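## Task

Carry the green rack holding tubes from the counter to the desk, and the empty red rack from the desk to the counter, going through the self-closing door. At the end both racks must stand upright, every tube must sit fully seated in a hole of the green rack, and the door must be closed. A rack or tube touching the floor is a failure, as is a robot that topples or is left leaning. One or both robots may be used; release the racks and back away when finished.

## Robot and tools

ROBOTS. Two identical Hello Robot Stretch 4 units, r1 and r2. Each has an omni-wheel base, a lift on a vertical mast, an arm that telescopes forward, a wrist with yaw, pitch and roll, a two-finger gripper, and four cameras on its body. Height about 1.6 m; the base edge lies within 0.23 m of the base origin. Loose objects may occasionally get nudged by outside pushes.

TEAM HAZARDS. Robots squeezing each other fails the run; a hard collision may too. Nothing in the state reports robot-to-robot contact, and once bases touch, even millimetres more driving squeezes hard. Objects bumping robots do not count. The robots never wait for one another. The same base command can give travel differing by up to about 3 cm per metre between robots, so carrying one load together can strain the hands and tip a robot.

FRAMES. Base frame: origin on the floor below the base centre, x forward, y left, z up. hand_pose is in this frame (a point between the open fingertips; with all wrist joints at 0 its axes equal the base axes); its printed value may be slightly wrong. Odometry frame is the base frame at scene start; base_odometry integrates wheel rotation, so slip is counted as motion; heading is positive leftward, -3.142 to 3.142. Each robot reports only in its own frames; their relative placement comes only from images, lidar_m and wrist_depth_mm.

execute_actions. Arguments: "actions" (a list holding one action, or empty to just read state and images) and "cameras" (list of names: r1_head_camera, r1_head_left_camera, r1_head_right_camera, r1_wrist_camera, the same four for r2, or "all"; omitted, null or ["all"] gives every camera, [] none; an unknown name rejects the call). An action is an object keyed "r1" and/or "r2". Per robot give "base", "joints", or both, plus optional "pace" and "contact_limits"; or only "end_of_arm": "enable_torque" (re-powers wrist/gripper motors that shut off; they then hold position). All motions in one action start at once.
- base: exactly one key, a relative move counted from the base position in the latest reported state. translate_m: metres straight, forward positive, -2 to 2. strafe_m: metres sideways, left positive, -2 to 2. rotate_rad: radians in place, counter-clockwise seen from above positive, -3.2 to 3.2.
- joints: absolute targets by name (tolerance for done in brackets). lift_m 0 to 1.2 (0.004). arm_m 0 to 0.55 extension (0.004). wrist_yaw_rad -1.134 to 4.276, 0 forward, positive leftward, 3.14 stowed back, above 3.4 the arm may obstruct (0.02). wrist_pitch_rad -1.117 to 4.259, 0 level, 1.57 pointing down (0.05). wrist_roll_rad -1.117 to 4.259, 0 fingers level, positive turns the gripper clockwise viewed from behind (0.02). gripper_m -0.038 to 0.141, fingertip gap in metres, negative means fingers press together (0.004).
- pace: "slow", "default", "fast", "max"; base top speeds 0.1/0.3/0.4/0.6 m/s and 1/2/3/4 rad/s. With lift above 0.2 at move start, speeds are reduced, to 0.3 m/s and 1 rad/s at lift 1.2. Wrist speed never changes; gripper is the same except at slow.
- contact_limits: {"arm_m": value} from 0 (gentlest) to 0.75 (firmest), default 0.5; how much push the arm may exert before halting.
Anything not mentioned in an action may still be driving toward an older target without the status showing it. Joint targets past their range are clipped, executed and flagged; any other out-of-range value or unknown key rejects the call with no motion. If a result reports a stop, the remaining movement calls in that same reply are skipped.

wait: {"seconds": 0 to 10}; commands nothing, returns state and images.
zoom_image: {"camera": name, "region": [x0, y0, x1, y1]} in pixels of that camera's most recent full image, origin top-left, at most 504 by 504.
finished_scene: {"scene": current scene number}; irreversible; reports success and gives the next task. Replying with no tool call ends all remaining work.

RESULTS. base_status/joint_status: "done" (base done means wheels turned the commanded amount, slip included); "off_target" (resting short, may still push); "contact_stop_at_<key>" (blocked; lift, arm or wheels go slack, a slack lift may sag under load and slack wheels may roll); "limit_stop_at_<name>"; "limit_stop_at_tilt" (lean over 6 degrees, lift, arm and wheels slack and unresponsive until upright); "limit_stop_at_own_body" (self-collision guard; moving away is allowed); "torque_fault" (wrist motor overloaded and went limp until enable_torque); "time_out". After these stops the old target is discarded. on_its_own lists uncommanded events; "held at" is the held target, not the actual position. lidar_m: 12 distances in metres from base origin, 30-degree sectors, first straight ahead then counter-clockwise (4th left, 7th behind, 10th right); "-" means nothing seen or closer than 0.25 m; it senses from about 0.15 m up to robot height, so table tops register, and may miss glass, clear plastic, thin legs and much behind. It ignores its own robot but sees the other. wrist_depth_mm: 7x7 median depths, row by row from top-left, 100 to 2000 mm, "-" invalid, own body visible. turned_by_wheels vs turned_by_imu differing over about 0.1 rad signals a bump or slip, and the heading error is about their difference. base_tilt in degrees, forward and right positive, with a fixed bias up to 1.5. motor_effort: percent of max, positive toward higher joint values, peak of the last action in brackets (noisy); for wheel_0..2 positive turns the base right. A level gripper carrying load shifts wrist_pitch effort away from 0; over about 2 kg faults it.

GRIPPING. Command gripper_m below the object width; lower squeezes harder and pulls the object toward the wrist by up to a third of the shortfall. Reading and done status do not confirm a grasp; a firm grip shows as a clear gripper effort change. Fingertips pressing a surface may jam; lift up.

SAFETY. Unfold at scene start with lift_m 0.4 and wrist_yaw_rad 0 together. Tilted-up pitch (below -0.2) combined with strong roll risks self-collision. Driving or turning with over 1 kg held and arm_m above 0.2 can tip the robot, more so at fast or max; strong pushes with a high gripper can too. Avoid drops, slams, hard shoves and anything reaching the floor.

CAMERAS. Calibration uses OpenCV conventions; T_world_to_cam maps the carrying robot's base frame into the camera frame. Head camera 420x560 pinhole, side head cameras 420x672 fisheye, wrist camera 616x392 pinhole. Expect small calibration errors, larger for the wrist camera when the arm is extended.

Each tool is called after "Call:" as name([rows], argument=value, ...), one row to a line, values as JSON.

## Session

Call:
execute_actions(actions=[])

Scene clock: 0.00 s.
r1.base_odometry: x=+0.000 y=+0.000 heading=+0.000 (m, m, rad; r1's odometry frame)
r1.turned_by_wheels: +0.000 (rad since the last result)
r1.turned_by_imu: +0.000 (rad since the last result)
r1.base_tilt: forward=+0.0 right=-0.1 (deg)
r1.lidar_m: 1.36 1.39 1.30 1.12 0.77 0.70 0.72 0.76 0.70 0.72 0.91 2.29
r1.base_status: not commanded
r1.joint_positions: lift_m=+0.264 arm_m=-0.001 wrist_yaw_rad=+3.096 wrist_pitch_rad=-0.015 wrist_roll_rad=-0.014 gripper_m=+0.057
r1.joint_status: not commanded
r1.motor_effort: lift_m=+19 arm_m=+0 wrist_yaw_rad=-1 wrist_pitch_rad=-6 wrist_roll_rad=+0 gripper_m=-3 wheel_0=+0 wheel_1=+0 wheel_2=+0 (%)
r1.hand_pose: x=-0.1143 y=+0.1006 z=+0.4463 quat_wxyz=(+0.023, +0.007, -0.007, +1.000) (m; r1's base frame)
r1.wrist_depth_mm: - 138 891 842 768 699 654 / - 130 878 831 759 699 654 / - 132 200 831 759 699 647 / 131 138 866 831 759 699 654 / 788 976 917 820 750 699 654 / 798 991 194 831 196 691 647 / 798 931 904 - 750 676 647
r2.base_odometry: x=+0.000 y=+0.000 heading=+0.000 (m, m, rad; r2's odometry frame)
r2.turned_by_wheels: +0.000 (rad since the last result)
r2.turned_by_imu: +0.000 (rad since the last result)
r2.base_tilt: forward=+0.1 right=-0.5 (deg)
r2.lidar_m: 2.38 1.59 0.90 0.74 0.75 0.82 0.69 0.66 0.79 1.46 1.76 2.08
r2.base_status: not commanded
r2.joint_positions: lift_m=+0.127 arm_m=+0.000 wrist_yaw_rad=+3.049 wrist_pitch_rad=+0.002 wrist_roll_rad=+0.020 gripper_m=+0.057
r2.joint_status: not commanded
r2.motor_effort: lift_m=+21 arm_m=+0 wrist_yaw_rad=+2 wrist_pitch_rad=-7 wrist_roll_rad=-1 gripper_m=+0 wheel_0=+0 wheel_1=+0 wheel_2=+0 (%)
r2.hand_pose: x=-0.1079 y=+0.1137 z=+0.3043 quat_wxyz=(+0.046, -0.001, +0.010, +0.999) (m; r2's base frame)
r2.wrist_depth_mm: - 143 842 917 976 946 741 / - 126 842 904 991 946 741 / 105 137 211 917 976 931 741 / 132 144 831 904 976 946 750 / 732 768 831 904 976 931 741 / 723 788 196 891 197 891 741 / 707 741 750 - 820 732 707
pictures: r1_head_camera, r1_head_left_camera, r1_head_right_camera, r1_wrist_camera, r2_head_camera, r2_head_left_camera, r2_head_right_camera, r2_wrist_camera
camera_calibration (this result's frames):
r1_wrist_camera: T_world_to_cam=[[0.0557361, 0.997708, 0.0383819, -0.121838], [-0.0236426, 0.0397497, -0.99893, 0.495046], [-0.998166, 0.054769, 0.0258039, 0.0944023], [0, 0, 0, 1]] pos_world=[0.112724, 0.0967102, 0.496756]
r2_wrist_camera: T_world_to_cam=[[0.0540674, 0.99852, -0.00588023, -0.095117], [0.0169563, -0.0068061, -0.999833, 0.358827], [-0.998393, 0.0539586, -0.0172992, 0.120503], [0, 0, 0, 1]] pos_world=[0.119368, 0.0909163, 0.360292]
Images, in order (width x height): r1_head_camera 420x560, r1_head_left_camera 420x672, r1_head_right_camera 420x672, r1_wrist_camera 616x392, r2_head_camera 420x560, r2_head_left_camera 420x672, r2_head_right_camera 420x672, r2_wrist_camera 616x392.

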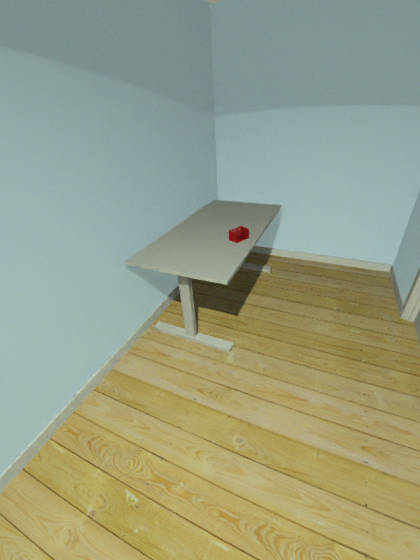

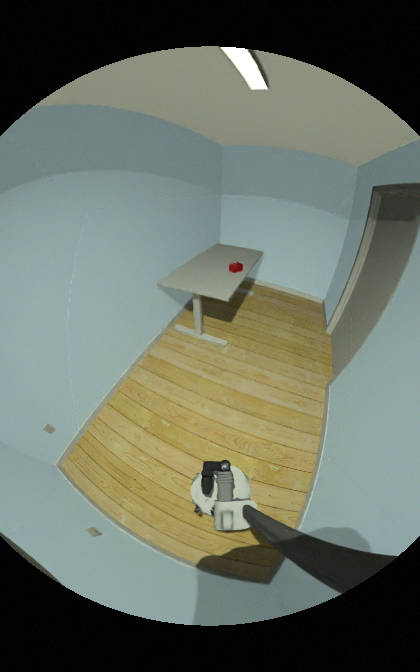

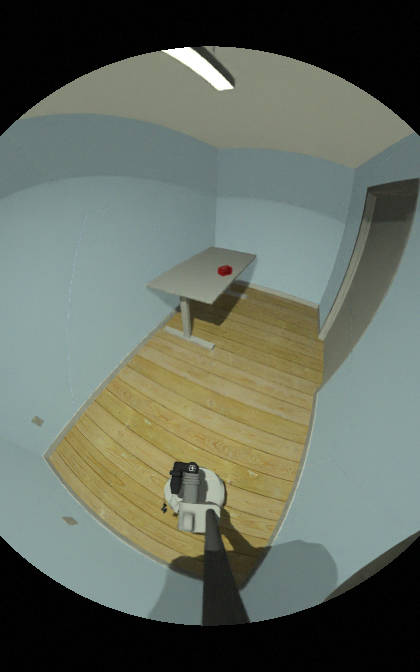

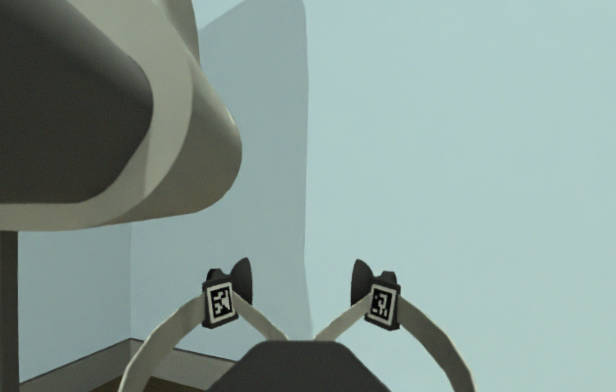

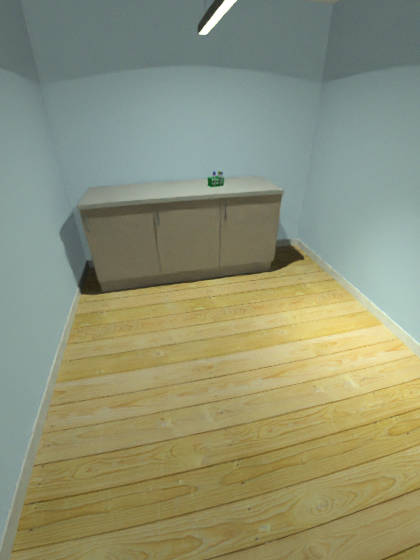

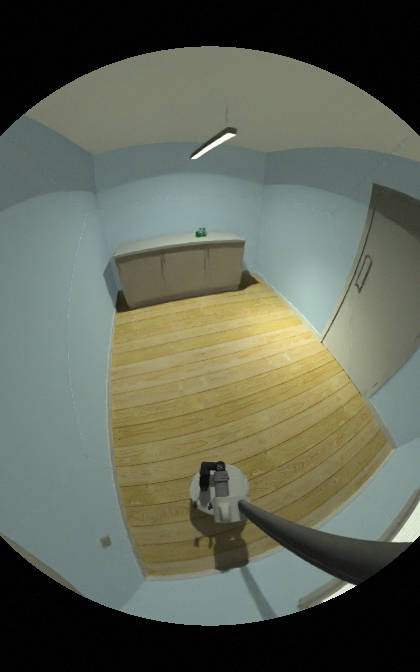

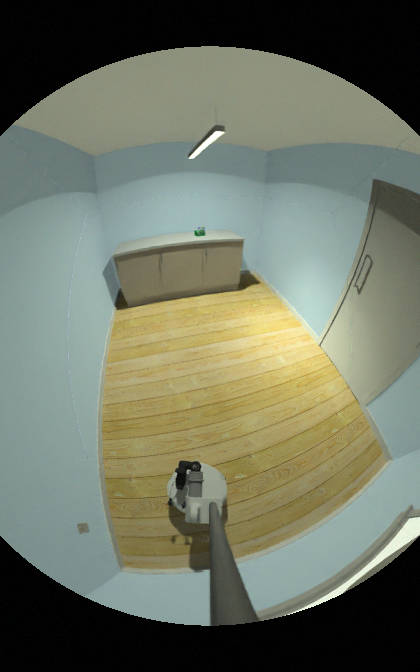

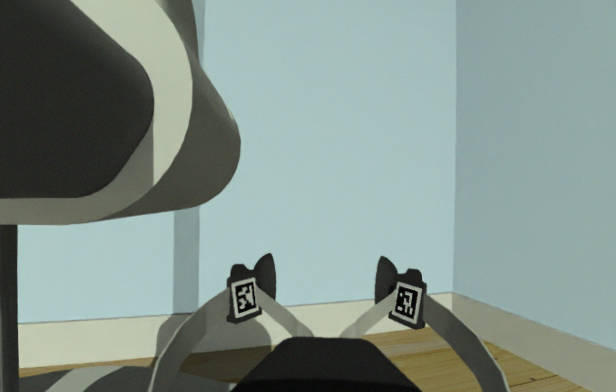

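Call:
zoom_image(camera="r1_head_camera", region=[200, 200, 290, 290])

Call:
zoom_image(camera="r2_head_camera", region=[180, 155, 260, 215])

Region (200, 200, 290, 290) of r1_head_camera's 420x560 image, scaled by 5.600, with more detail than that image has.

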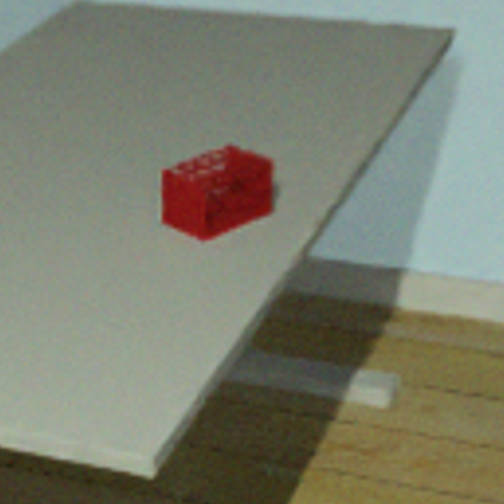

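Region (180, 155, 260, 215) of r2_head_camera's 420x560 image, scaled by 6.300, with more detail than that image has; it fills the top 378 rows of this view, and the rest is white.

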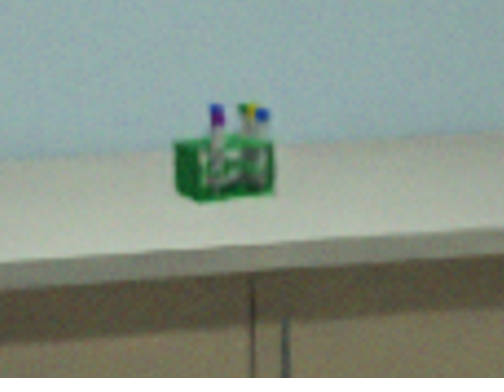

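Call:
execute_actions([
  {"r1":{"base":{"rotate_rad":-0.458},"pace":"fast"},"r2":{"base":{"rotate_rad":-0.08},"pace":"fast"}},
], cameras=[])

Call:
execute_actions([
  {"r1":{"base":{"translate_m":1.37},"joints":{"lift_m":0.63,"wrist_yaw_rad":0,"wrist_pitch_rad":0,"wrist_roll_rad":0,"gripper_m":0.141},"pace":"max"},"r2":{"base":{"translate_m":2.0},"joints":{"lift_m":0.81,"wrist_yaw_rad":0,"gripper_m":0.141},"pace":"max"}},
], cameras=[])

Call:
execute_actions([
  {"r1":{"base":{"rotate_rad":1.125},"pace":"fast"},"r2":{"base":{"rotate_rad":0.44},"pace":"fast"}},
], cameras=["r1_head_camera","r1_wrist_camera","r2_head_camera","r2_wrist_camera"])

Scene clock: 19.03 s.
r1.base_odometry: x=+0.000 y=+0.000 heading=-0.458 (m, m, rad; r1's odometry frame)
r1.turned_by_wheels: -0.458 (rad since the last result)
r1.turned_by_imu: -0.466 (rad since the last result)
r1.base_tilt: forward=+0.1 right=+0.0 (deg)
r1.lidar_m: 2.19 1.37 1.35 1.29 1.06 0.74 0.70 0.74 0.74 0.70 0.72 0.99
r1.base_status: done
r1.joint_positions: lift_m=+0.264 arm_m=-0.001 wrist_yaw_rad=+3.096 wrist_pitch_rad=-0.015 wrist_roll_rad=-0.014 gripper_m=+0.057
r1.joint_status: not commanded
r1.motor_effort: lift_m=+19(20) arm_m=+0(0) wrist_yaw_rad=-1(0) wrist_pitch_rad=-6(6) wrist_roll_rad=-1(1) gripper_m=-2(4) wheel_0=+2(10) wheel_1=+2(8) wheel_2=+2(7) (%)
r1.hand_pose: x=-0.1143 y=+0.1006 z=+0.4463 quat_wxyz=(+0.023, +0.007, -0.007, +1.000) (m; r1's base frame)
r1.wrist_depth_mm: - 138 820 831 842 891 891 / - 130 820 831 842 866 891 / - 132 201 831 842 878 878 / 131 138 809 831 842 866 878 / 778 788 809 831 842 854 878 / 768 778 194 820 196 854 891 / 778 778 809 - 831 866 878
r2.base_odometry: x=+0.000 y=+0.000 heading=-0.080 (m, m, rad; r2's odometry frame)
r2.turned_by_wheels: -0.080 (rad since the last result)
r2.turned_by_imu: -0.078 (rad since the last result)
r2.base_tilt: forward=+0.1 right=-0.6 (deg)
r2.lidar_m: 2.40 1.81 0.96 0.75 0.75 0.86 0.70 0.65 0.75 1.25 1.79 2.00
r2.base_status: done
r2.joint_positions: lift_m=+0.127 arm_m=+0.000 wrist_yaw_rad=+3.049 wrist_pitch_rad=+0.002 wrist_roll_rad=+0.020 gripper_m=+0.057
r2.joint_status: not commanded
r2.motor_effort: lift_m=+21(21) arm_m=+0(1) wrist_yaw_rad=+2(2) wrist_pitch_rad=-7(7) wrist_roll_rad=-1(1) gripper_m=-4(0) wheel_0=+0(4) wheel_1=+0(5) wheel_2=-1(7) (%)
r2.hand_pose: x=-0.1079 y=+0.1137 z=+0.3043 quat_wxyz=(+0.046, -0.001, +0.010, +0.999) (m; r2's base frame)
r2.wrist_depth_mm: - 143 854 946 1042 878 715 / - 126 831 946 1042 891 715 / 104 137 211 931 1042 891 715 / 132 144 831 946 1042 891 723 / 723 778 842 946 1042 878 707 / 715 778 197 931 197 820 699 / 707 732 768 - 831 723 699
pictures: none
No camera images: the call's "cameras" was empty. Leave "cameras" out to get every camera's image.

Scene clock: 23.93 s.
r1.base_odometry: x=+1.229 y=-0.605 heading=-0.457 (m, m, rad; r1's odometry frame)
r1.turned_by_wheels: +0.000 (rad since the last result)
r1.turned_by_imu: +0.002 (rad since the last result)
r1.base_tilt: forward=+0.0 right=+0.0 (deg)
r1.lidar_m: 1.68 0.79 0.57 0.53 1.38 1.87 2.07 0.98 0.70 0.66 0.78 1.03
r1.base_status: done
r1.joint_positions: lift_m=+0.630 arm_m=-0.001 wrist_yaw_rad=+0.000 wrist_pitch_rad=+0.002 wrist_roll_rad=+0.000 gripper_m=+0.141
r1.joint_status: all done
r1.motor_effort: lift_m=+20(24) arm_m=+0(0) wrist_yaw_rad=-2(7) wrist_pitch_rad=-6(6) wrist_roll_rad=+1(2) gripper_m=+0(3) wheel_0=+0(10) wheel_1=+0(10) wheel_2=+2(18) (%)
r1.hand_pose: x=+0.4584 y=-0.0873 z=+0.8075 quat_wxyz=(+1.000, +0.000, +0.001, +0.000) (m; r1's base frame)
r1.wrist_depth_mm: 1366 1397 1397 1430 1464 1078 759 / 1366 1430 1397 1430 1464 1078 759 / 1397 1430 1430 1430 1464 1078 759 / 1397 1397 1464 1464 1464 1078 759 / 1397 1430 1430 1430 1499 1078 768 / 1430 1430 1430 1430 1464 891 750 / 1397 1397 1464 - 1464 991 741
r2.base_odometry: x=+1.994 y=-0.160 heading=-0.080 (m, m, rad; r2's odometry frame)
r2.turned_by_wheels: +0.000 (rad since the last result)
r2.turned_by_imu: +0.001 (rad since the last result)
r2.base_tilt: forward=+0.0 right=-0.6 (deg)
r2.lidar_m: 0.51 0.50 0.56 0.95 1.42 1.59 2.55 2.55 1.41 1.15 1.11 0.66
r2.base_status: done
r2.joint_positions: lift_m=+0.810 arm_m=+0.000 wrist_yaw_rad=+0.000 wrist_pitch_rad=+0.002 wrist_roll_rad=+0.020 gripper_m=+0.141
r2.joint_status: all done
r2.motor_effort: lift_m=+22(24) arm_m=-1(1) wrist_yaw_rad=+2(6) wrist_pitch_rad=-6(7) wrist_roll_rad=-2(2) gripper_m=+2(1) wheel_0=-1(6) wheel_1=-1(7) wheel_2=-1(15) (%)
r2.hand_pose: x=+0.4598 y=-0.0874 z=+0.9876 quat_wxyz=(+1.000, +0.010, +0.001, +0.000) (m; r2's base frame)
r2.wrist_depth_mm: 820 878 946 1008 1118 1205 1042 / 831 878 946 1042 1098 1182 1025 / 820 878 931 1008 1078 1182 1042 / 809 891 960 1008 1098 1205 1025 / 549 647 788 809 1118 1182 1042 / 387 364 342 415 407 198 1042 / 297 315 342 - 418 452 1025
pictures: none
No camera images: the call's "cameras" was empty. Leave "cameras" out to get every camera's image.

Scene clock: 25.50 s.
r1.base_odometry: x=+1.229 y=-0.605 heading=+0.667 (m, m, rad; r1's odometry frame)
r1.turned_by_wheels: +1.125 (rad since the last result)
r1.turned_by_imu: +1.147 (rad since the last result)
r1.base_tilt: forward=+0.1 right=+0.0 (deg)
r1.lidar_m: 0.55 0.53 1.42 2.03 2.09 0.90 0.68 0.66 0.79 1.08 1.67 0.74
r1.base_status: done
r1.joint_positions: lift_m=+0.630 arm_m=-0.001 wrist_yaw_rad=+0.000 wrist_pitch_rad=+0.002 wrist_roll_rad=+0.000 gripper_m=+0.141
r1.joint_status: not commanded
r1.motor_effort: lift_m=+20(20) arm_m=+0(0) wrist_yaw_rad=-1(1) wrist_pitch_rad=-5(6) wrist_roll_rad=+1(0) gripper_m=+2(1) wheel_0=-2(6) wheel_1=-2(8) wheel_2=-1(12) (%)
r1.hand_pose: x=+0.4584 y=-0.0874 z=+0.8075 quat_wxyz=(+1.000, +0.000, +0.001, +0.000) (m; r1's base frame)
r1.wrist_depth_mm: 946 1042 1160 1308 1499 1661 1336 / 946 1042 1182 1336 1537 1618 1336 / 960 1042 1160 1336 1537 1618 1336 / 946 1042 1182 1308 1499 1661 1336 / 798 820 831 699 831 831 820 / 415 351 389 430 484 1118 1308 / 312 345 1118 - 1537 1499 1366
r2.base_odometry: x=+1.994 y=-0.160 heading=+0.360 (m, m, rad; r2's odometry frame)
r2.turned_by_wheels: +0.440 (rad since the last result)
r2.turned_by_imu: +0.433 (rad since the last result)
r2.base_tilt: forward=+0.1 right=-0.5 (deg)
r2.lidar_m: 0.50 0.54 0.83 1.39 1.55 2.28 2.58 1.42 1.12 1.13 0.69 0.51
r2.base_status: done
r2.joint_positions: lift_m=+0.810 arm_m=+0.000 wrist_yaw_rad=+0.000 wrist_pitch_rad=+0.002 wrist_roll_rad=+0.020 gripper_m=+0.141
r2.joint_status: not commanded
r2.motor_effort: lift_m=+22(22) arm_m=-1(1) wrist_yaw_rad=+2(2) wrist_pitch_rad=-7(7) wrist_roll_rad=-1(2) gripper_m=+1(1) wheel_0=+0(6) wheel_1=+0(6) wheel_2=+0(9) (%)
r2.hand_pose: x=+0.4598 y=-0.0874 z=+0.9876 quat_wxyz=(+1.000, +0.010, +0.001, +0.000) (m; r2's base frame)
r2.wrist_depth_mm: 1042 976 946 917 904 878 842 / 1025 991 960 946 891 891 854 / 1042 1008 976 931 904 866 854 / 1025 991 946 931 904 866 842 / 723 759 788 569 854 854 831 / 389 364 342 418 384 198 424 / 330 317 309 - 301 285 289
pictures: r1_head_camera, r1_wrist_camera, r2_head_camera, r2_wrist_camera
camera_calibration (this result's frames):
r1_wrist_camera: T_world_to_cam=[[-0.00909937, -0.999644, 0.0250771, -0.114165], [0.00808025, -0.0251508, -0.999651, 0.857236], [0.999926, -0.00889356, 0.00830624, -0.240354], [0, 0, 0, 1]] pos_world=[0.23237, -0.0947013, 0.861796]
r2_wrist_camera: T_world_to_cam=[[0.0386642, -0.999235, -0.0058758, -0.088466], [-0.0174072, 0.00520578, -0.999835, 1.04784], [0.999101, 0.0387601, -0.0171926, -0.209859], [0, 0, 0, 1]] pos_world=[0.231331, -0.085719, 1.04354]
Images, in order (width x height): r1_head_camera 420x560, r1_wrist_camera 616x392, r2_head_camera 420x560, r2_wrist_camera 616x392.

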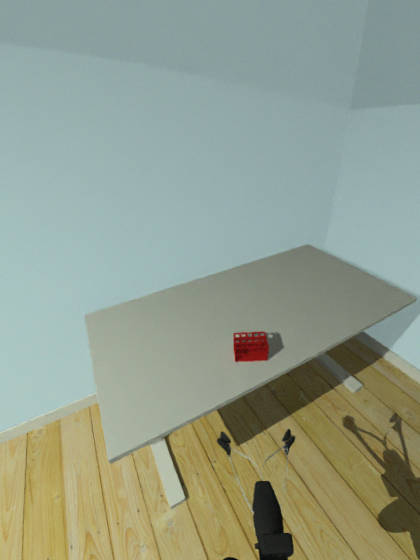

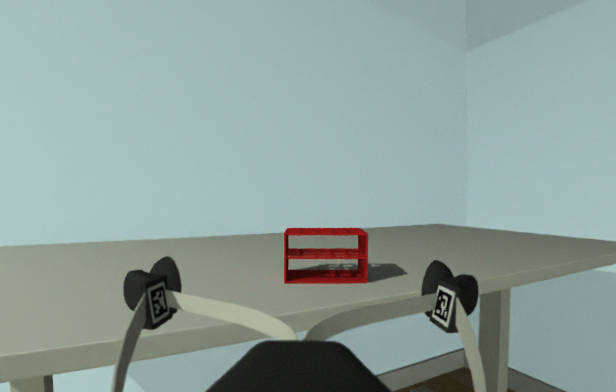

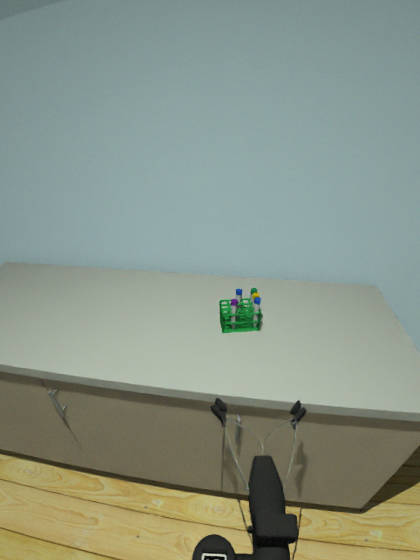

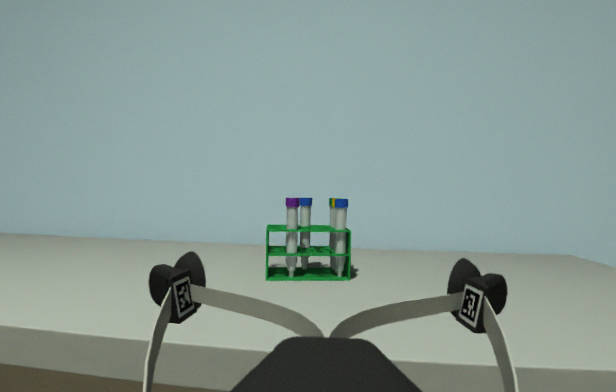

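Call:
execute_actions([
  {"r1":{"base":{"rotate_rad":-0.045},"joints":{"arm_m":0.25,"lift_m":0.601},"pace":"fast"},"r2":{"base":{"rotate_rad":0.018},"joints":{"arm_m":0.24,"lift_m":0.779},"pace":"fast"}},
], cameras=["r1_head_camera","r1_wrist_camera","r2_head_camera","r2_wrist_camera"])

Call:
zoom_image(camera="r1_head_camera", region=[180, 300, 300, 420])

Call:
zoom_image(camera="r2_head_camera", region=[185, 270, 305, 390])

Scene clock: 36.03 s.
r1.base_odometry: x=+1.229 y=-0.605 heading=+0.622 (m, m, rad; r1's odometry frame)
r1.turned_by_wheels: -0.045 (rad since the last result)
r1.turned_by_imu: -0.045 (rad since the last result)
r1.base_tilt: forward=+0.0 right=+0.0 (deg)
r1.lidar_m: 0.57 0.54 1.39 1.92 2.09 0.95 0.69 0.65 0.78 1.07 1.67 0.77
r1.base_status: done
r1.joint_positions: lift_m=+0.601 arm_m=+0.249 wrist_yaw_rad=+0.000 wrist_pitch_rad=+0.002 wrist_roll_rad=+0.000 gripper_m=+0.141
r1.joint_status: all done
r1.motor_effort: lift_m=+17(19) arm_m=+6(7) wrist_yaw_rad=-2(0) wrist_pitch_rad=-6(6) wrist_roll_rad=+0(1) gripper_m=+0(0) wheel_0=+3(3) wheel_1=+2(5) wheel_2=+0(8) (%)
r1.hand_pose: x=+0.7085 y=-0.0873 z=+0.7788 quat_wxyz=(+1.000, +0.000, +0.001, +0.000) (m; r1's base frame)
r1.wrist_depth_mm: 768 854 976 1118 1281 1430 1205 / 778 866 991 1138 1308 1430 1205 / 778 866 991 1118 1336 1430 1205 / 788 891 976 1118 1281 1464 1205 / 621 634 544 353 544 640 640 / 324 276 281 327 281 296 351 / 225 223 239 - 242 278 1182
r2.base_odometry: x=+1.994 y=-0.160 heading=+0.377 (m, m, rad; r2's odometry frame)
r2.turned_by_wheels: +0.018 (rad since the last result)
r2.turned_by_imu: +0.035 (rad since the last result)
r2.base_tilt: forward=+0.1 right=-0.5 (deg)
r2.lidar_m: 0.51 0.57 0.88 1.41 1.56 2.37 2.56 1.45 1.18 1.12 0.67 0.53
r2.base_status: done
r2.joint_positions: lift_m=+0.779 arm_m=+0.239 wrist_yaw_rad=+0.000 wrist_pitch_rad=-0.002 wrist_roll_rad=+0.020 gripper_m=+0.141
r2.joint_status: all done
r2.motor_effort: lift_m=+18(21) arm_m=+5(19) wrist_yaw_rad=+2(57) wrist_pitch_rad=+6(20) wrist_roll_rad=-1(2) gripper_m=-2(1) wheel_0=-1(3) wheel_1=-1(6) wheel_2=+0(19) (%)
r2.hand_pose: x=+0.6985 y=-0.0874 z=+0.9581 quat_wxyz=(+1.000, +0.010, -0.001, +0.000) (m; r2's base frame)
r2.wrist_depth_mm: 798 768 732 699 676 647 621 / 788 759 723 699 668 654 621 / 809 759 715 699 668 647 621 / 798 759 723 699 654 647 621 / 585 621 634 370 340 640 627 / 306 289 270 312 303 198 338 / 213 213 216 - 237 222 236
pictures: r1_head_camera, r1_wrist_camera, r2_head_camera, r2_wrist_camera
camera_calibration (this result's frames):
r1_wrist_camera: T_world_to_cam=[[-0.00901602, -0.999647, 0.0250013, -0.111144], [0.00812762, -0.0250747, -0.999653, 0.826444], [0.999926, -0.00880968, 0.00835082, -0.490197], [0, 0, 0, 1]] pos_world=[0.482442, -0.0947001, 0.833029]
r2_wrist_camera: T_world_to_cam=[[0.0386212, -0.999238, -0.00567722, -0.098049], [-0.0129806, 0.00517928, -0.999902, 1.01955], [0.99917, 0.0386912, -0.0127706, -0.453158], [0, 0, 0, 1]] pos_world=[0.469803, -0.0857216, 1.0131]
Images, in order (width x height): r1_head_camera 420x560, r1_wrist_camera 616x392, r2_head_camera 420x560, r2_wrist_camera 616x392.

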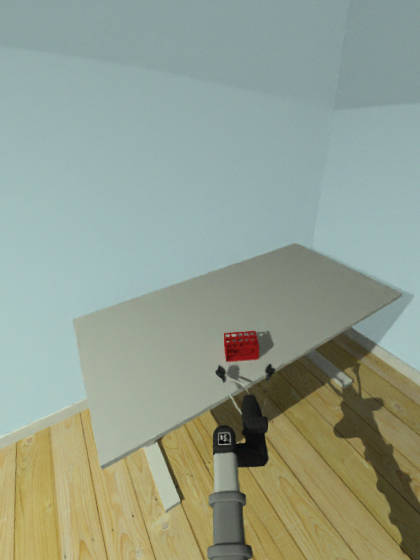

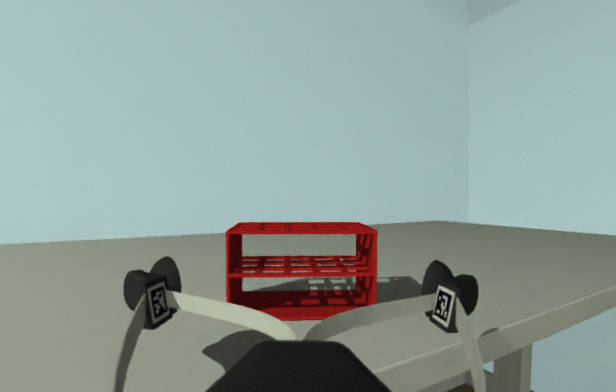

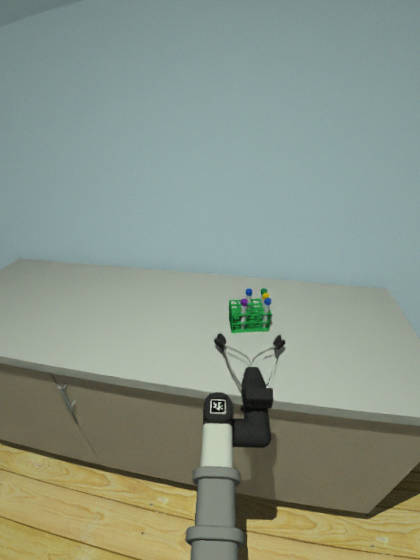

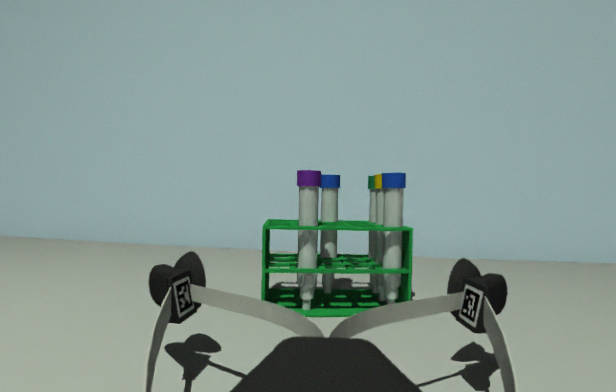

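Region (180, 300, 300, 420) of r1_head_camera's 420x560 image, scaled by 4.200, with more detail than that image has.

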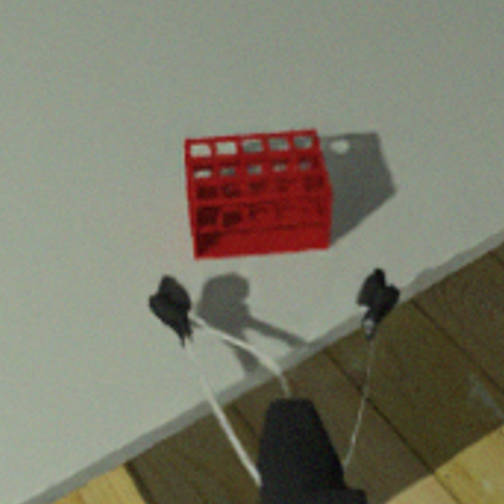

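Region (185, 270, 305, 390) of r2_head_camera's 420x560 image, scaled by 4.200, with more detail than that image has.

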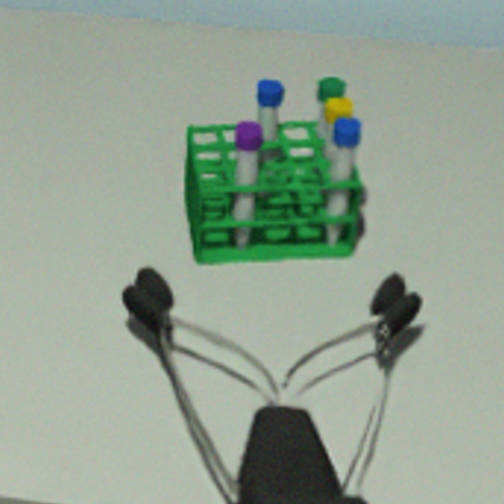

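Call:
execute_actions([
  {"r1":{"joints":{"arm_m":0.345}},"r2":{"base":{"strafe_m":-0.012},"joints":{"lift_m":0.797,"wrist_pitch_rad":0.04}}},
], cameras=[])

Call:
execute_actions([
  {"r1":{"joints":{"gripper_m":0.07,"arm_m":0.352}},"r2":{"joints":{"arm_m":0.335},"contact_limits":{"arm_m":0.25}}},
], cameras=["r1_head_camera","r1_wrist_camera","r2_head_camera","r2_wrist_camera"])

Call:
zoom_image(camera="r1_head_camera", region=[180, 300, 300, 420])

Call:
zoom_image(camera="r2_head_camera", region=[185, 270, 305, 390])

Scene clock: 44.83 s.
r1.base_odometry: x=+1.229 y=-0.605 heading=+0.622 (m, m, rad; r1's odometry frame)
r1.turned_by_wheels: +0.000 (rad since the last result)
r1.turned_by_imu: +0.000 (rad since the last result)
r1.base_tilt: forward=+0.1 right=+0.0 (deg)
r1.lidar_m: 0.56 0.53 1.39 1.93 2.09 0.96 0.69 0.67 0.76 1.08 1.66 0.79
r1.base_status: not commanded
r1.joint_positions: lift_m=+0.601 arm_m=+0.344 wrist_yaw_rad=+0.000 wrist_pitch_rad=+0.002 wrist_roll_rad=+0.000 gripper_m=+0.141
r1.joint_status: all done
r1.motor_effort: lift_m=+17(17) arm_m=+6(6) wrist_yaw_rad=-3(1) wrist_pitch_rad=-6(6) wrist_roll_rad=+0(0) gripper_m=+0(0) wheel_0=+3(3) wheel_1=+2(2) wheel_2=-1(0) (%)
r1.hand_pose: x=+0.8034 y=-0.0874 z=+0.7788 quat_wxyz=(+1.000, +0.000, +0.001, +0.000) (m; r1's base frame)
r1.wrist_depth_mm: 715 788 891 1025 1160 1366 1160 / 715 798 904 1008 1182 1336 1160 / 715 798 891 1008 1205 1366 1182 / 723 798 904 1025 1182 1336 1182 / 621 634 466 473 473 634 627 / 324 274 234 236 227 277 327 / 224 221 220 - 224 222 234
r2.base_odometry: x=+1.998 y=-0.171 heading=+0.377 (m, m, rad; r2's odometry frame)
r2.turned_by_wheels: +0.000 (rad since the last result)
r2.turned_by_imu: +0.001 (rad since the last result)
r2.base_tilt: forward=+0.1 right=-0.6 (deg)
r2.lidar_m: 0.53 0.56 0.85 1.42 1.55 2.38 2.56 1.45 1.16 1.13 0.66 0.51
r2.base_status: done
r2.joint_positions: lift_m=+0.797 arm_m=+0.239 wrist_yaw_rad=+0.000 wrist_pitch_rad=+0.042 wrist_roll_rad=+0.020 gripper_m=+0.141
r2.joint_status: all done
r2.motor_effort: lift_m=+24(24) arm_m=+5(5) wrist_yaw_rad=+1(4) wrist_pitch_rad=-6(20) wrist_roll_rad=-2(2) gripper_m=+2(0) wheel_0=+0(8) wheel_1=-1(7) wheel_2=+1(1) (%)
r2.hand_pose: x=+0.6983 y=-0.0874 z=+0.9628 quat_wxyz=(+1.000, +0.010, +0.021, +0.000) (m; r2's base frame)
r2.wrist_depth_mm: 788 741 715 683 647 640 609 / 788 741 715 691 661 634 615 / 778 759 723 691 676 640 621 / 798 759 732 691 661 640 621 / 521 539 544 433 375 580 580 / 301 286 270 314 297 197 324 / 219 217 221 - 238 224 238
pictures: none
No camera images: the call's "cameras" was empty. Leave "cameras" out to get every camera's image.

Scene clock: 46.57 s.
r1.base_odometry: x=+1.229 y=-0.605 heading=+0.622 (m, m, rad; r1's odometry frame)
r1.turned_by_wheels: +0.000 (rad since the last result)
r1.turned_by_imu: +0.000 (rad since the last result)
r1.base_tilt: forward=+0.1 right=+0.0 (deg)
r1.lidar_m: 0.57 0.54 1.39 1.92 2.08 0.96 0.69 0.66 0.78 1.08 1.67 0.79
r1.base_status: not commanded
r1.joint_positions: lift_m=+0.601 arm_m=+0.351 wrist_yaw_rad=+0.000 wrist_pitch_rad=+0.002 wrist_roll_rad=+0.000 gripper_m=+0.071
r1.joint_status: all done
r1.motor_effort: lift_m=+17(18) arm_m=+6(7) wrist_yaw_rad=-1(1) wrist_pitch_rad=-7(6) wrist_roll_rad=+0(0) gripper_m=-24(22) wheel_0=+3(2) wheel_1=+2(2) wheel_2=+0(1) (%)
r1.hand_pose: x=+0.8104 y=-0.0874 z=+0.7787 quat_wxyz=(+1.000, +0.000, +0.001, +0.000) (m; r1's base frame)
r1.wrist_depth_mm: 707 788 891 1008 1160 1336 1160 / 715 788 891 1008 1182 1366 1160 / 715 788 891 1025 1160 1366 1138 / 715 798 891 1008 1182 1366 1160 / 621 634 466 469 469 634 627 / 322 176 209 233 211 182 325 / 217 221 191 - 202 220 233
r2.base_odometry: x=+1.998 y=-0.171 heading=+0.377 (m, m, rad; r2's odometry frame)
r2.turned_by_wheels: +0.000 (rad since the last result)
r2.turned_by_imu: +0.000 (rad since the last result)
r2.base_tilt: forward=+0.0 right=-0.6 (deg)
r2.lidar_m: 0.51 0.55 0.88 1.42 1.57 2.38 2.58 1.43 1.14 1.10 0.66 0.52
r2.base_status: not commanded
r2.joint_positions: lift_m=+0.797 arm_m=+0.334 wrist_yaw_rad=+0.000 wrist_pitch_rad=+0.042 wrist_roll_rad=+0.020 gripper_m=+0.141
r2.joint_status: all done
r2.motor_effort: lift_m=+24(24) arm_m=+6(7) wrist_yaw_rad=+1(1) wrist_pitch_rad=-7(6) wrist_roll_rad=-2(2) gripper_m=+3(0) wheel_0=+0(0) wheel_1=-1(1) wheel_2=+1(1) (%)
r2.contact_limits: arm_m 0.25
r2.hand_pose: x=+0.7931 y=-0.0874 z=+0.9628 quat_wxyz=(+1.000, +0.010, +0.021, +0.000) (m; r2's base frame)
r2.wrist_depth_mm: 676 640 621 591 564 549 521 / 676 640 627 591 574 554 525 / 676 647 627 591 569 549 535 / 683 661 627 271 278 554 535 / 517 539 427 236 249 554 530 / 301 283 210 217 224 197 322 / 217 216 214 - 224 222 236
pictures: r1_head_camera, r1_wrist_camera, r2_head_camera, r2_wrist_camera
camera_calibration (this result's frames):
r1_wrist_camera: T_world_to_cam=[[-0.00920613, -0.999645, 0.0250034, -0.110127], [0.00791793, -0.0250766, -0.999654, 0.825726], [0.999926, -0.00900497, 0.00814598, -0.592009], [0, 0, 0, 1]] pos_world=[0.584413, -0.0947123, 0.833016]
r2_wrist_camera: T_world_to_cam=[[0.038433, -0.999231, -0.00772181, -0.0995257], [-0.0576167, 0.0054987, -0.998324, 1.05934], [0.997599, 0.0388135, -0.0573611, -0.503478], [0, 0, 0, 1]] pos_world=[0.56713, -0.0857324, 1.02791]
Images, in order (width x height): r1_head_camera 420x560, r1_wrist_camera 616x392, r2_head_camera 420x560, r2_wrist_camera 616x392.

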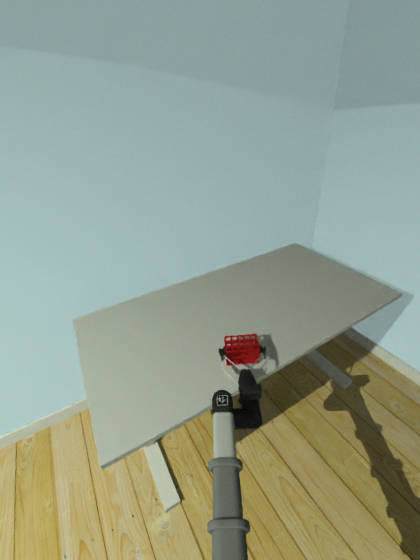

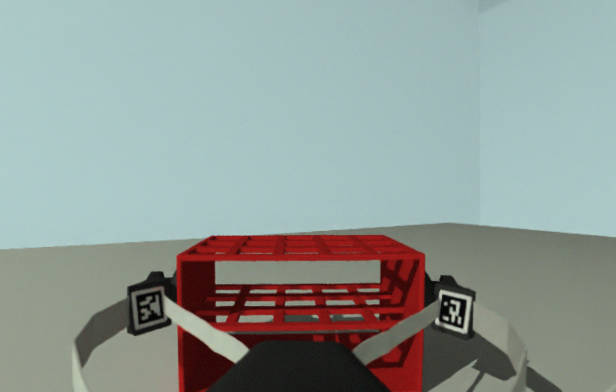

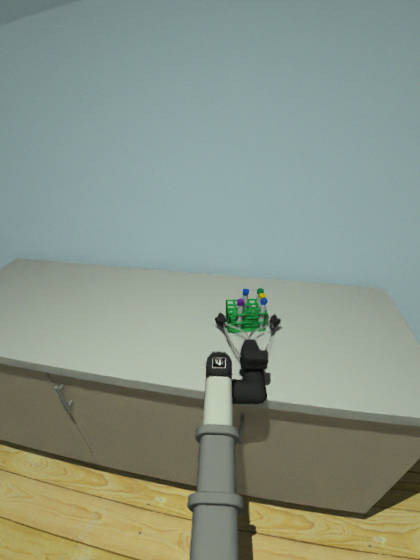

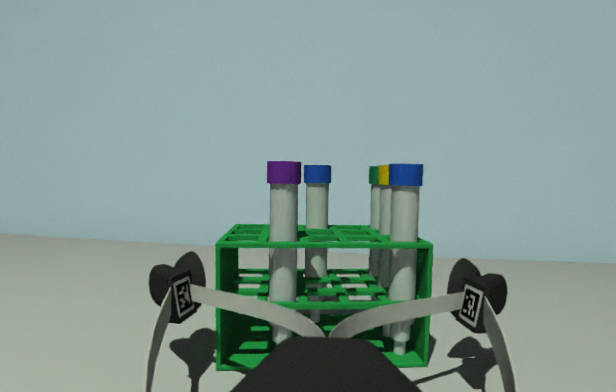

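Region (180, 300, 300, 420) of r1_head_camera's 420x560 image, scaled by 4.200, with more detail than that image has.

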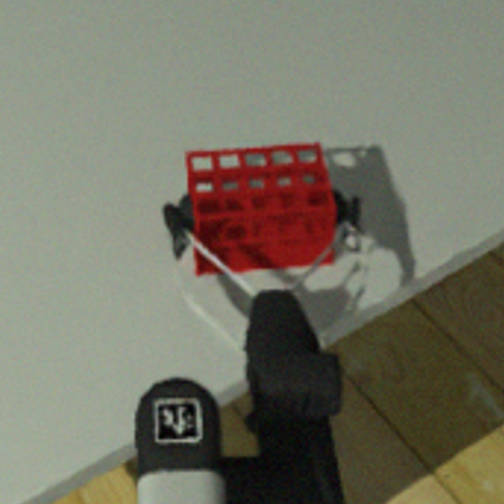

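Region (185, 270, 305, 390) of r2_head_camera's 420x560 image, scaled by 4.200, with more detail than that image has.

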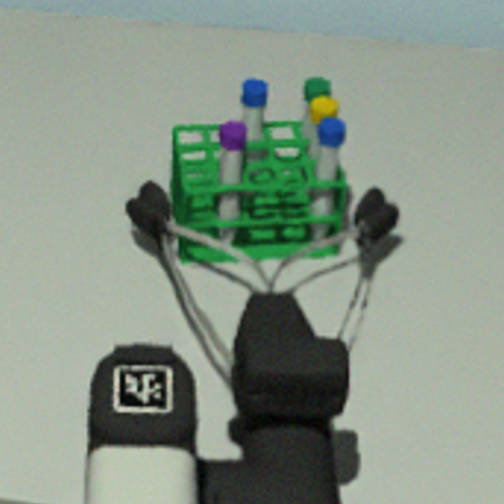

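Call:
execute_actions([
  {"r1":{"joints":{"lift_m":0.65}},"r2":{"joints":{"arm_m":0.354,"gripper_m":0.065}}},
], cameras=["r1_wrist_camera","r2_head_camera","r2_wrist_camera"])

Call:
zoom_image(camera="r2_head_camera", region=[185, 270, 305, 390])

Scene clock: 50.43 s.
r1.base_odometry: x=+1.229 y=-0.605 heading=+0.622 (m, m, rad; r1's odometry frame)
r1.turned_by_wheels: +0.000 (rad since the last result)
r1.turned_by_imu: +0.000 (rad since the last result)
r1.base_tilt: forward=+0.1 right=+0.0 (deg)
r1.lidar_m: 0.56 0.54 1.41 1.91 2.08 0.98 0.69 0.64 0.78 1.07 1.67 0.75
r1.base_status: not commanded
r1.joint_positions: lift_m=+0.650 arm_m=+0.351 wrist_yaw_rad=+0.000 wrist_pitch_rad=+0.003 wrist_roll_rad=+0.000 gripper_m=+0.071
r1.joint_status: all done
r1.motor_effort: lift_m=+22(26) arm_m=+6(6) wrist_yaw_rad=-1(2) wrist_pitch_rad=-8(8) wrist_roll_rad=+0(0) gripper_m=-24(24) wheel_0=+3(3) wheel_1=+3(2) wheel_2=+0(0) (%)
r1.hand_pose: x=+0.8104 y=-0.0874 z=+0.8271 quat_wxyz=(+1.000, +0.000, +0.002, +0.000) (m; r1's base frame)
r1.wrist_depth_mm: 707 788 891 1025 1182 1366 1160 / 715 778 891 1008 1182 1366 1160 / 707 798 891 1008 1182 1366 1182 / 723 798 891 1008 1182 1336 1182 / 707 778 668 676 676 917 904 / 466 175 210 236 212 183 466 / 310 320 191 - 202 319 325
r2.base_odometry: x=+1.998 y=-0.171 heading=+0.377 (m, m, rad; r2's odometry frame)
r2.turned_by_wheels: +0.000 (rad since the last result)
r2.turned_by_imu: +0.001 (rad since the last result)
r2.base_tilt: forward=+0.1 right=-0.6 (deg)
r2.lidar_m: 0.51 0.55 0.88 1.42 1.56 2.40 2.57 1.45 1.15 1.13 0.67 0.52
r2.base_status: not commanded
r2.joint_positions: lift_m=+0.797 arm_m=+0.353 wrist_yaw_rad=+0.000 wrist_pitch_rad=+0.043 wrist_roll_rad=+0.020 gripper_m=+0.066
r2.joint_status: all done
r2.motor_effort: lift_m=+24(24) arm_m=+6(6) wrist_yaw_rad=+2(1) wrist_pitch_rad=-10(9) wrist_roll_rad=-2(2) gripper_m=-25(29) wheel_0=+0(0) wheel_1=-1(1) wheel_2=+0(1) (%)
r2.hand_pose: x=+0.8121 y=-0.0874 z=+0.9625 quat_wxyz=(+1.000, +0.010, +0.022, +0.000) (m; r2's base frame)
r2.wrist_depth_mm: 640 627 597 569 544 525 508 / 640 621 597 574 554 525 512 / 647 627 609 574 549 539 512 / 654 627 609 236 218 530 521 / 512 530 254 188 218 535 521 / 297 181 187 190 190 177 319 / 216 213 203 - 192 220 206
pictures: r1_wrist_camera, r2_head_camera, r2_wrist_camera
camera_calibration (this result's frames):
r1_wrist_camera: T_world_to_cam=[[-0.00918891, -0.999645, 0.0250097, -0.111356], [0.00723821, -0.0250765, -0.999659, 0.874668], [0.999932, -0.00900475, 0.00746606, -0.591846], [0, 0, 0, 1]] pos_world=[0.584452, -0.0947123, 0.881574]
r2_wrist_camera: T_world_to_cam=[[0.0383405, -0.999235, -0.00767399, -0.100254], [-0.0585114, 0.00542152, -0.998272, 1.06084], [0.99755, 0.0387232, -0.0582588, -0.521529], [0, 0, 0, 1]] pos_world=[0.586166, -0.0857333, 1.02786]
Images, in order (width x height): r1_wrist_camera 616x392, r2_head_camera 420x560, r2_wrist_camera 616x392.

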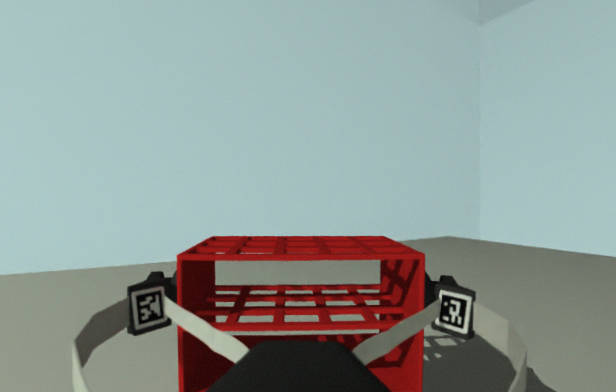

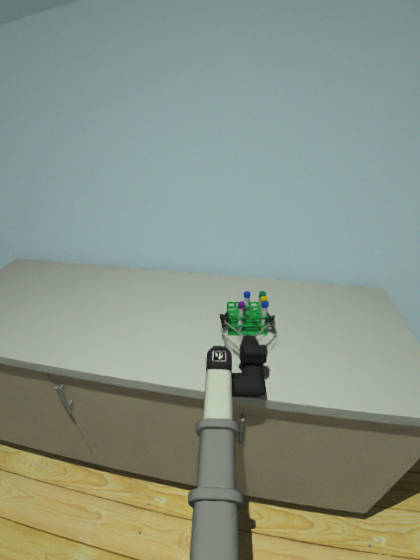

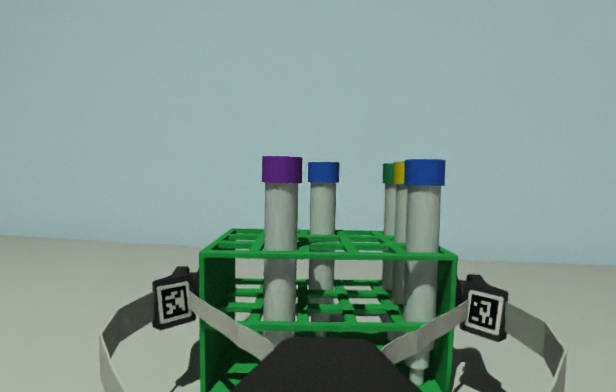

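Region (185, 270, 305, 390) of r2_head_camera's 420x560 image, scaled by 4.200, with more detail than that image has.

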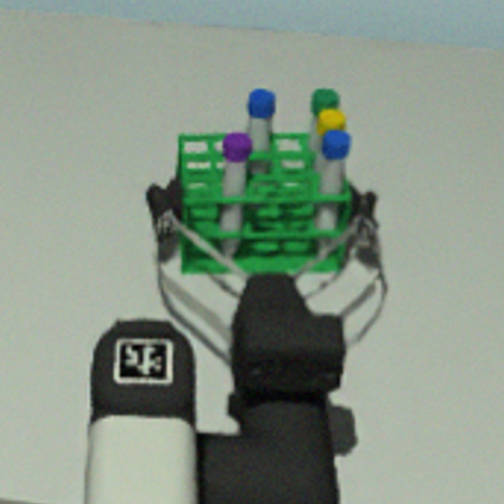

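Call:
execute_actions([
  {"r1":{"base":{"rotate_rad":0.487},"joints":{"arm_m":0.0}},"r2":{"joints":{"lift_m":0.85}}},
], cameras=["r1_head_right_camera","r1_head_left_camera","r2_head_right_camera","r2_wrist_camera"])

Scene clock: 56.37 s.
r1.base_odometry: x=+1.229 y=-0.605 heading=+1.109 (m, m, rad; r1's odometry frame)
r1.turned_by_wheels: +0.486 (rad since the last result)
r1.turned_by_imu: +0.497 (rad since the last result)
r1.base_tilt: forward=+0.0 right=+0.0 (deg)
r1.lidar_m: 0.44 1.39 1.85 2.08 1.00 0.70 0.66 0.77 1.02 1.66 0.80 0.58
r1.base_status: done
r1.joint_positions: lift_m=+0.650 arm_m=+0.001 wrist_yaw_rad=+0.000 wrist_pitch_rad=+0.003 wrist_roll_rad=+0.000 gripper_m=+0.071
r1.joint_status: all done
r1.motor_effort: lift_m=+22(22) arm_m=-5(6) wrist_yaw_rad=-1(5) wrist_pitch_rad=-9(10) wrist_roll_rad=+0(1) gripper_m=-24(24) wheel_0=-3(9) wheel_1=-3(8) wheel_2=-1(9) (%)
r1.hand_pose: x=+0.4604 y=-0.0875 z=+0.8271 quat_wxyz=(+1.000, +0.000, +0.002, +0.000) (m; r1's base frame)
r1.wrist_depth_mm: 1078 1078 1098 1098 1118 1138 1160 / 1060 1078 1098 1118 1098 1118 1138 / 1078 1078 1098 1138 1118 1138 1160 / 1078 1078 1118 1118 1118 1138 1160 / 1078 1098 683 683 683 931 917 / 1078 176 210 235 212 182 477 / 1078 325 191 - 202 322 330
r2.base_odometry: x=+1.998 y=-0.171 heading=+0.377 (m, m, rad; r2's odometry frame)
r2.turned_by_wheels: +0.000 (rad since the last result)
r2.turned_by_imu: +0.002 (rad since the last result)
r2.base_tilt: forward=+0.1 right=-0.6 (deg)
r2.lidar_m: 0.51 0.56 0.87 1.42 1.55 2.39 2.55 1.44 1.15 1.11 0.67 0.51
r2.base_status: not commanded
r2.joint_positions: lift_m=+0.850 arm_m=+0.353 wrist_yaw_rad=+0.000 wrist_pitch_rad=+0.044 wrist_roll_rad=+0.020 gripper_m=+0.066
r2.joint_status: all done
r2.motor_effort: lift_m=+24(25) arm_m=+6(6) wrist_yaw_rad=+2(2) wrist_pitch_rad=-11(11) wrist_roll_rad=-2(2) gripper_m=-27(30) wheel_0=+0(0) wheel_1=-1(1) wheel_2=+1(0) (%)
r2.hand_pose: x=+0.8121 y=-0.0874 z=+1.0153 quat_wxyz=(+1.000, +0.010, +0.022, +0.000) (m; r2's base frame)
r2.wrist_depth_mm: 647 621 597 569 539 521 508 / 654 621 591 569 549 530 517 / 661 634 597 569 554 530 517 / 661 634 597 236 217 535 521 / 668 634 255 190 217 544 525 / 439 181 189 204 190 178 469 / 315 314 213 - 192 325 303
pictures: r1_head_left_camera, r1_head_right_camera, r2_head_right_camera, r2_wrist_camera
camera_calibration (this result's frames):
r2_wrist_camera: T_world_to_cam=[[0.0383368, -0.999235, -0.00769253, -0.0998267], [-0.0589946, 0.0054215, -0.998244, 1.11392], [0.997522, 0.0387232, -0.0587416, -0.517935], [0, 0, 0, 1]] pos_world=[0.586194, -0.0857333, 1.08077]
Images, in order (width x height): r1_head_left_camera 420x672, r1_head_right_camera 420x672, r2_head_right_camera 420x672, r2_wrist_camera 616x392.

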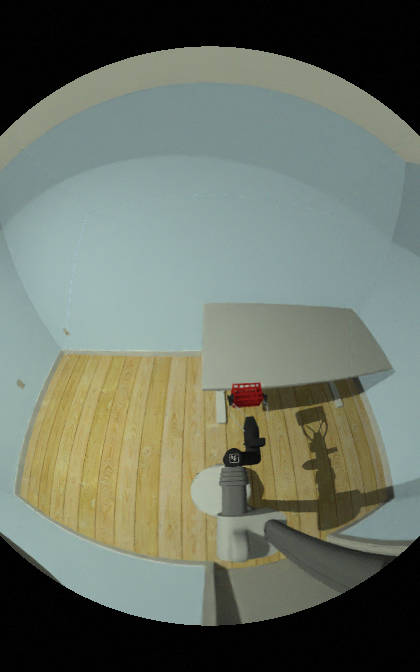

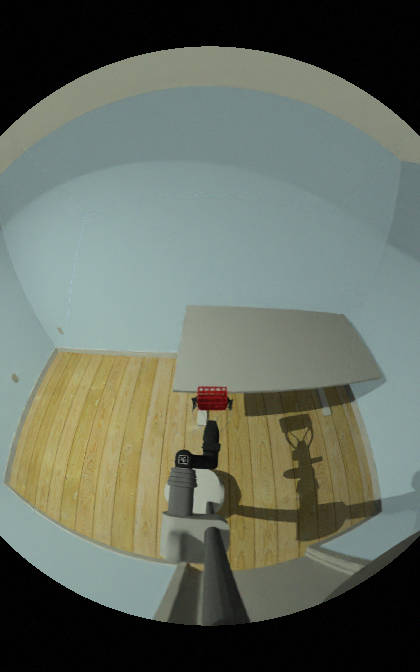

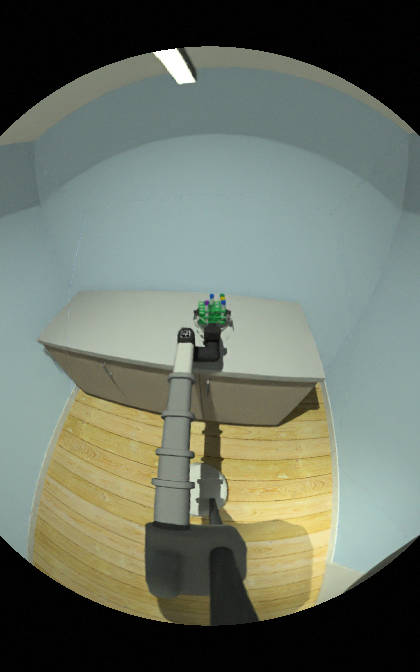

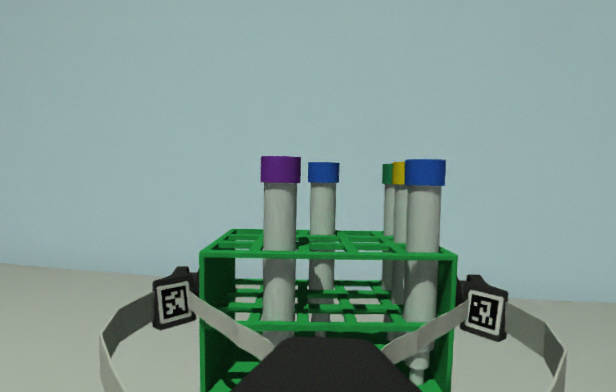

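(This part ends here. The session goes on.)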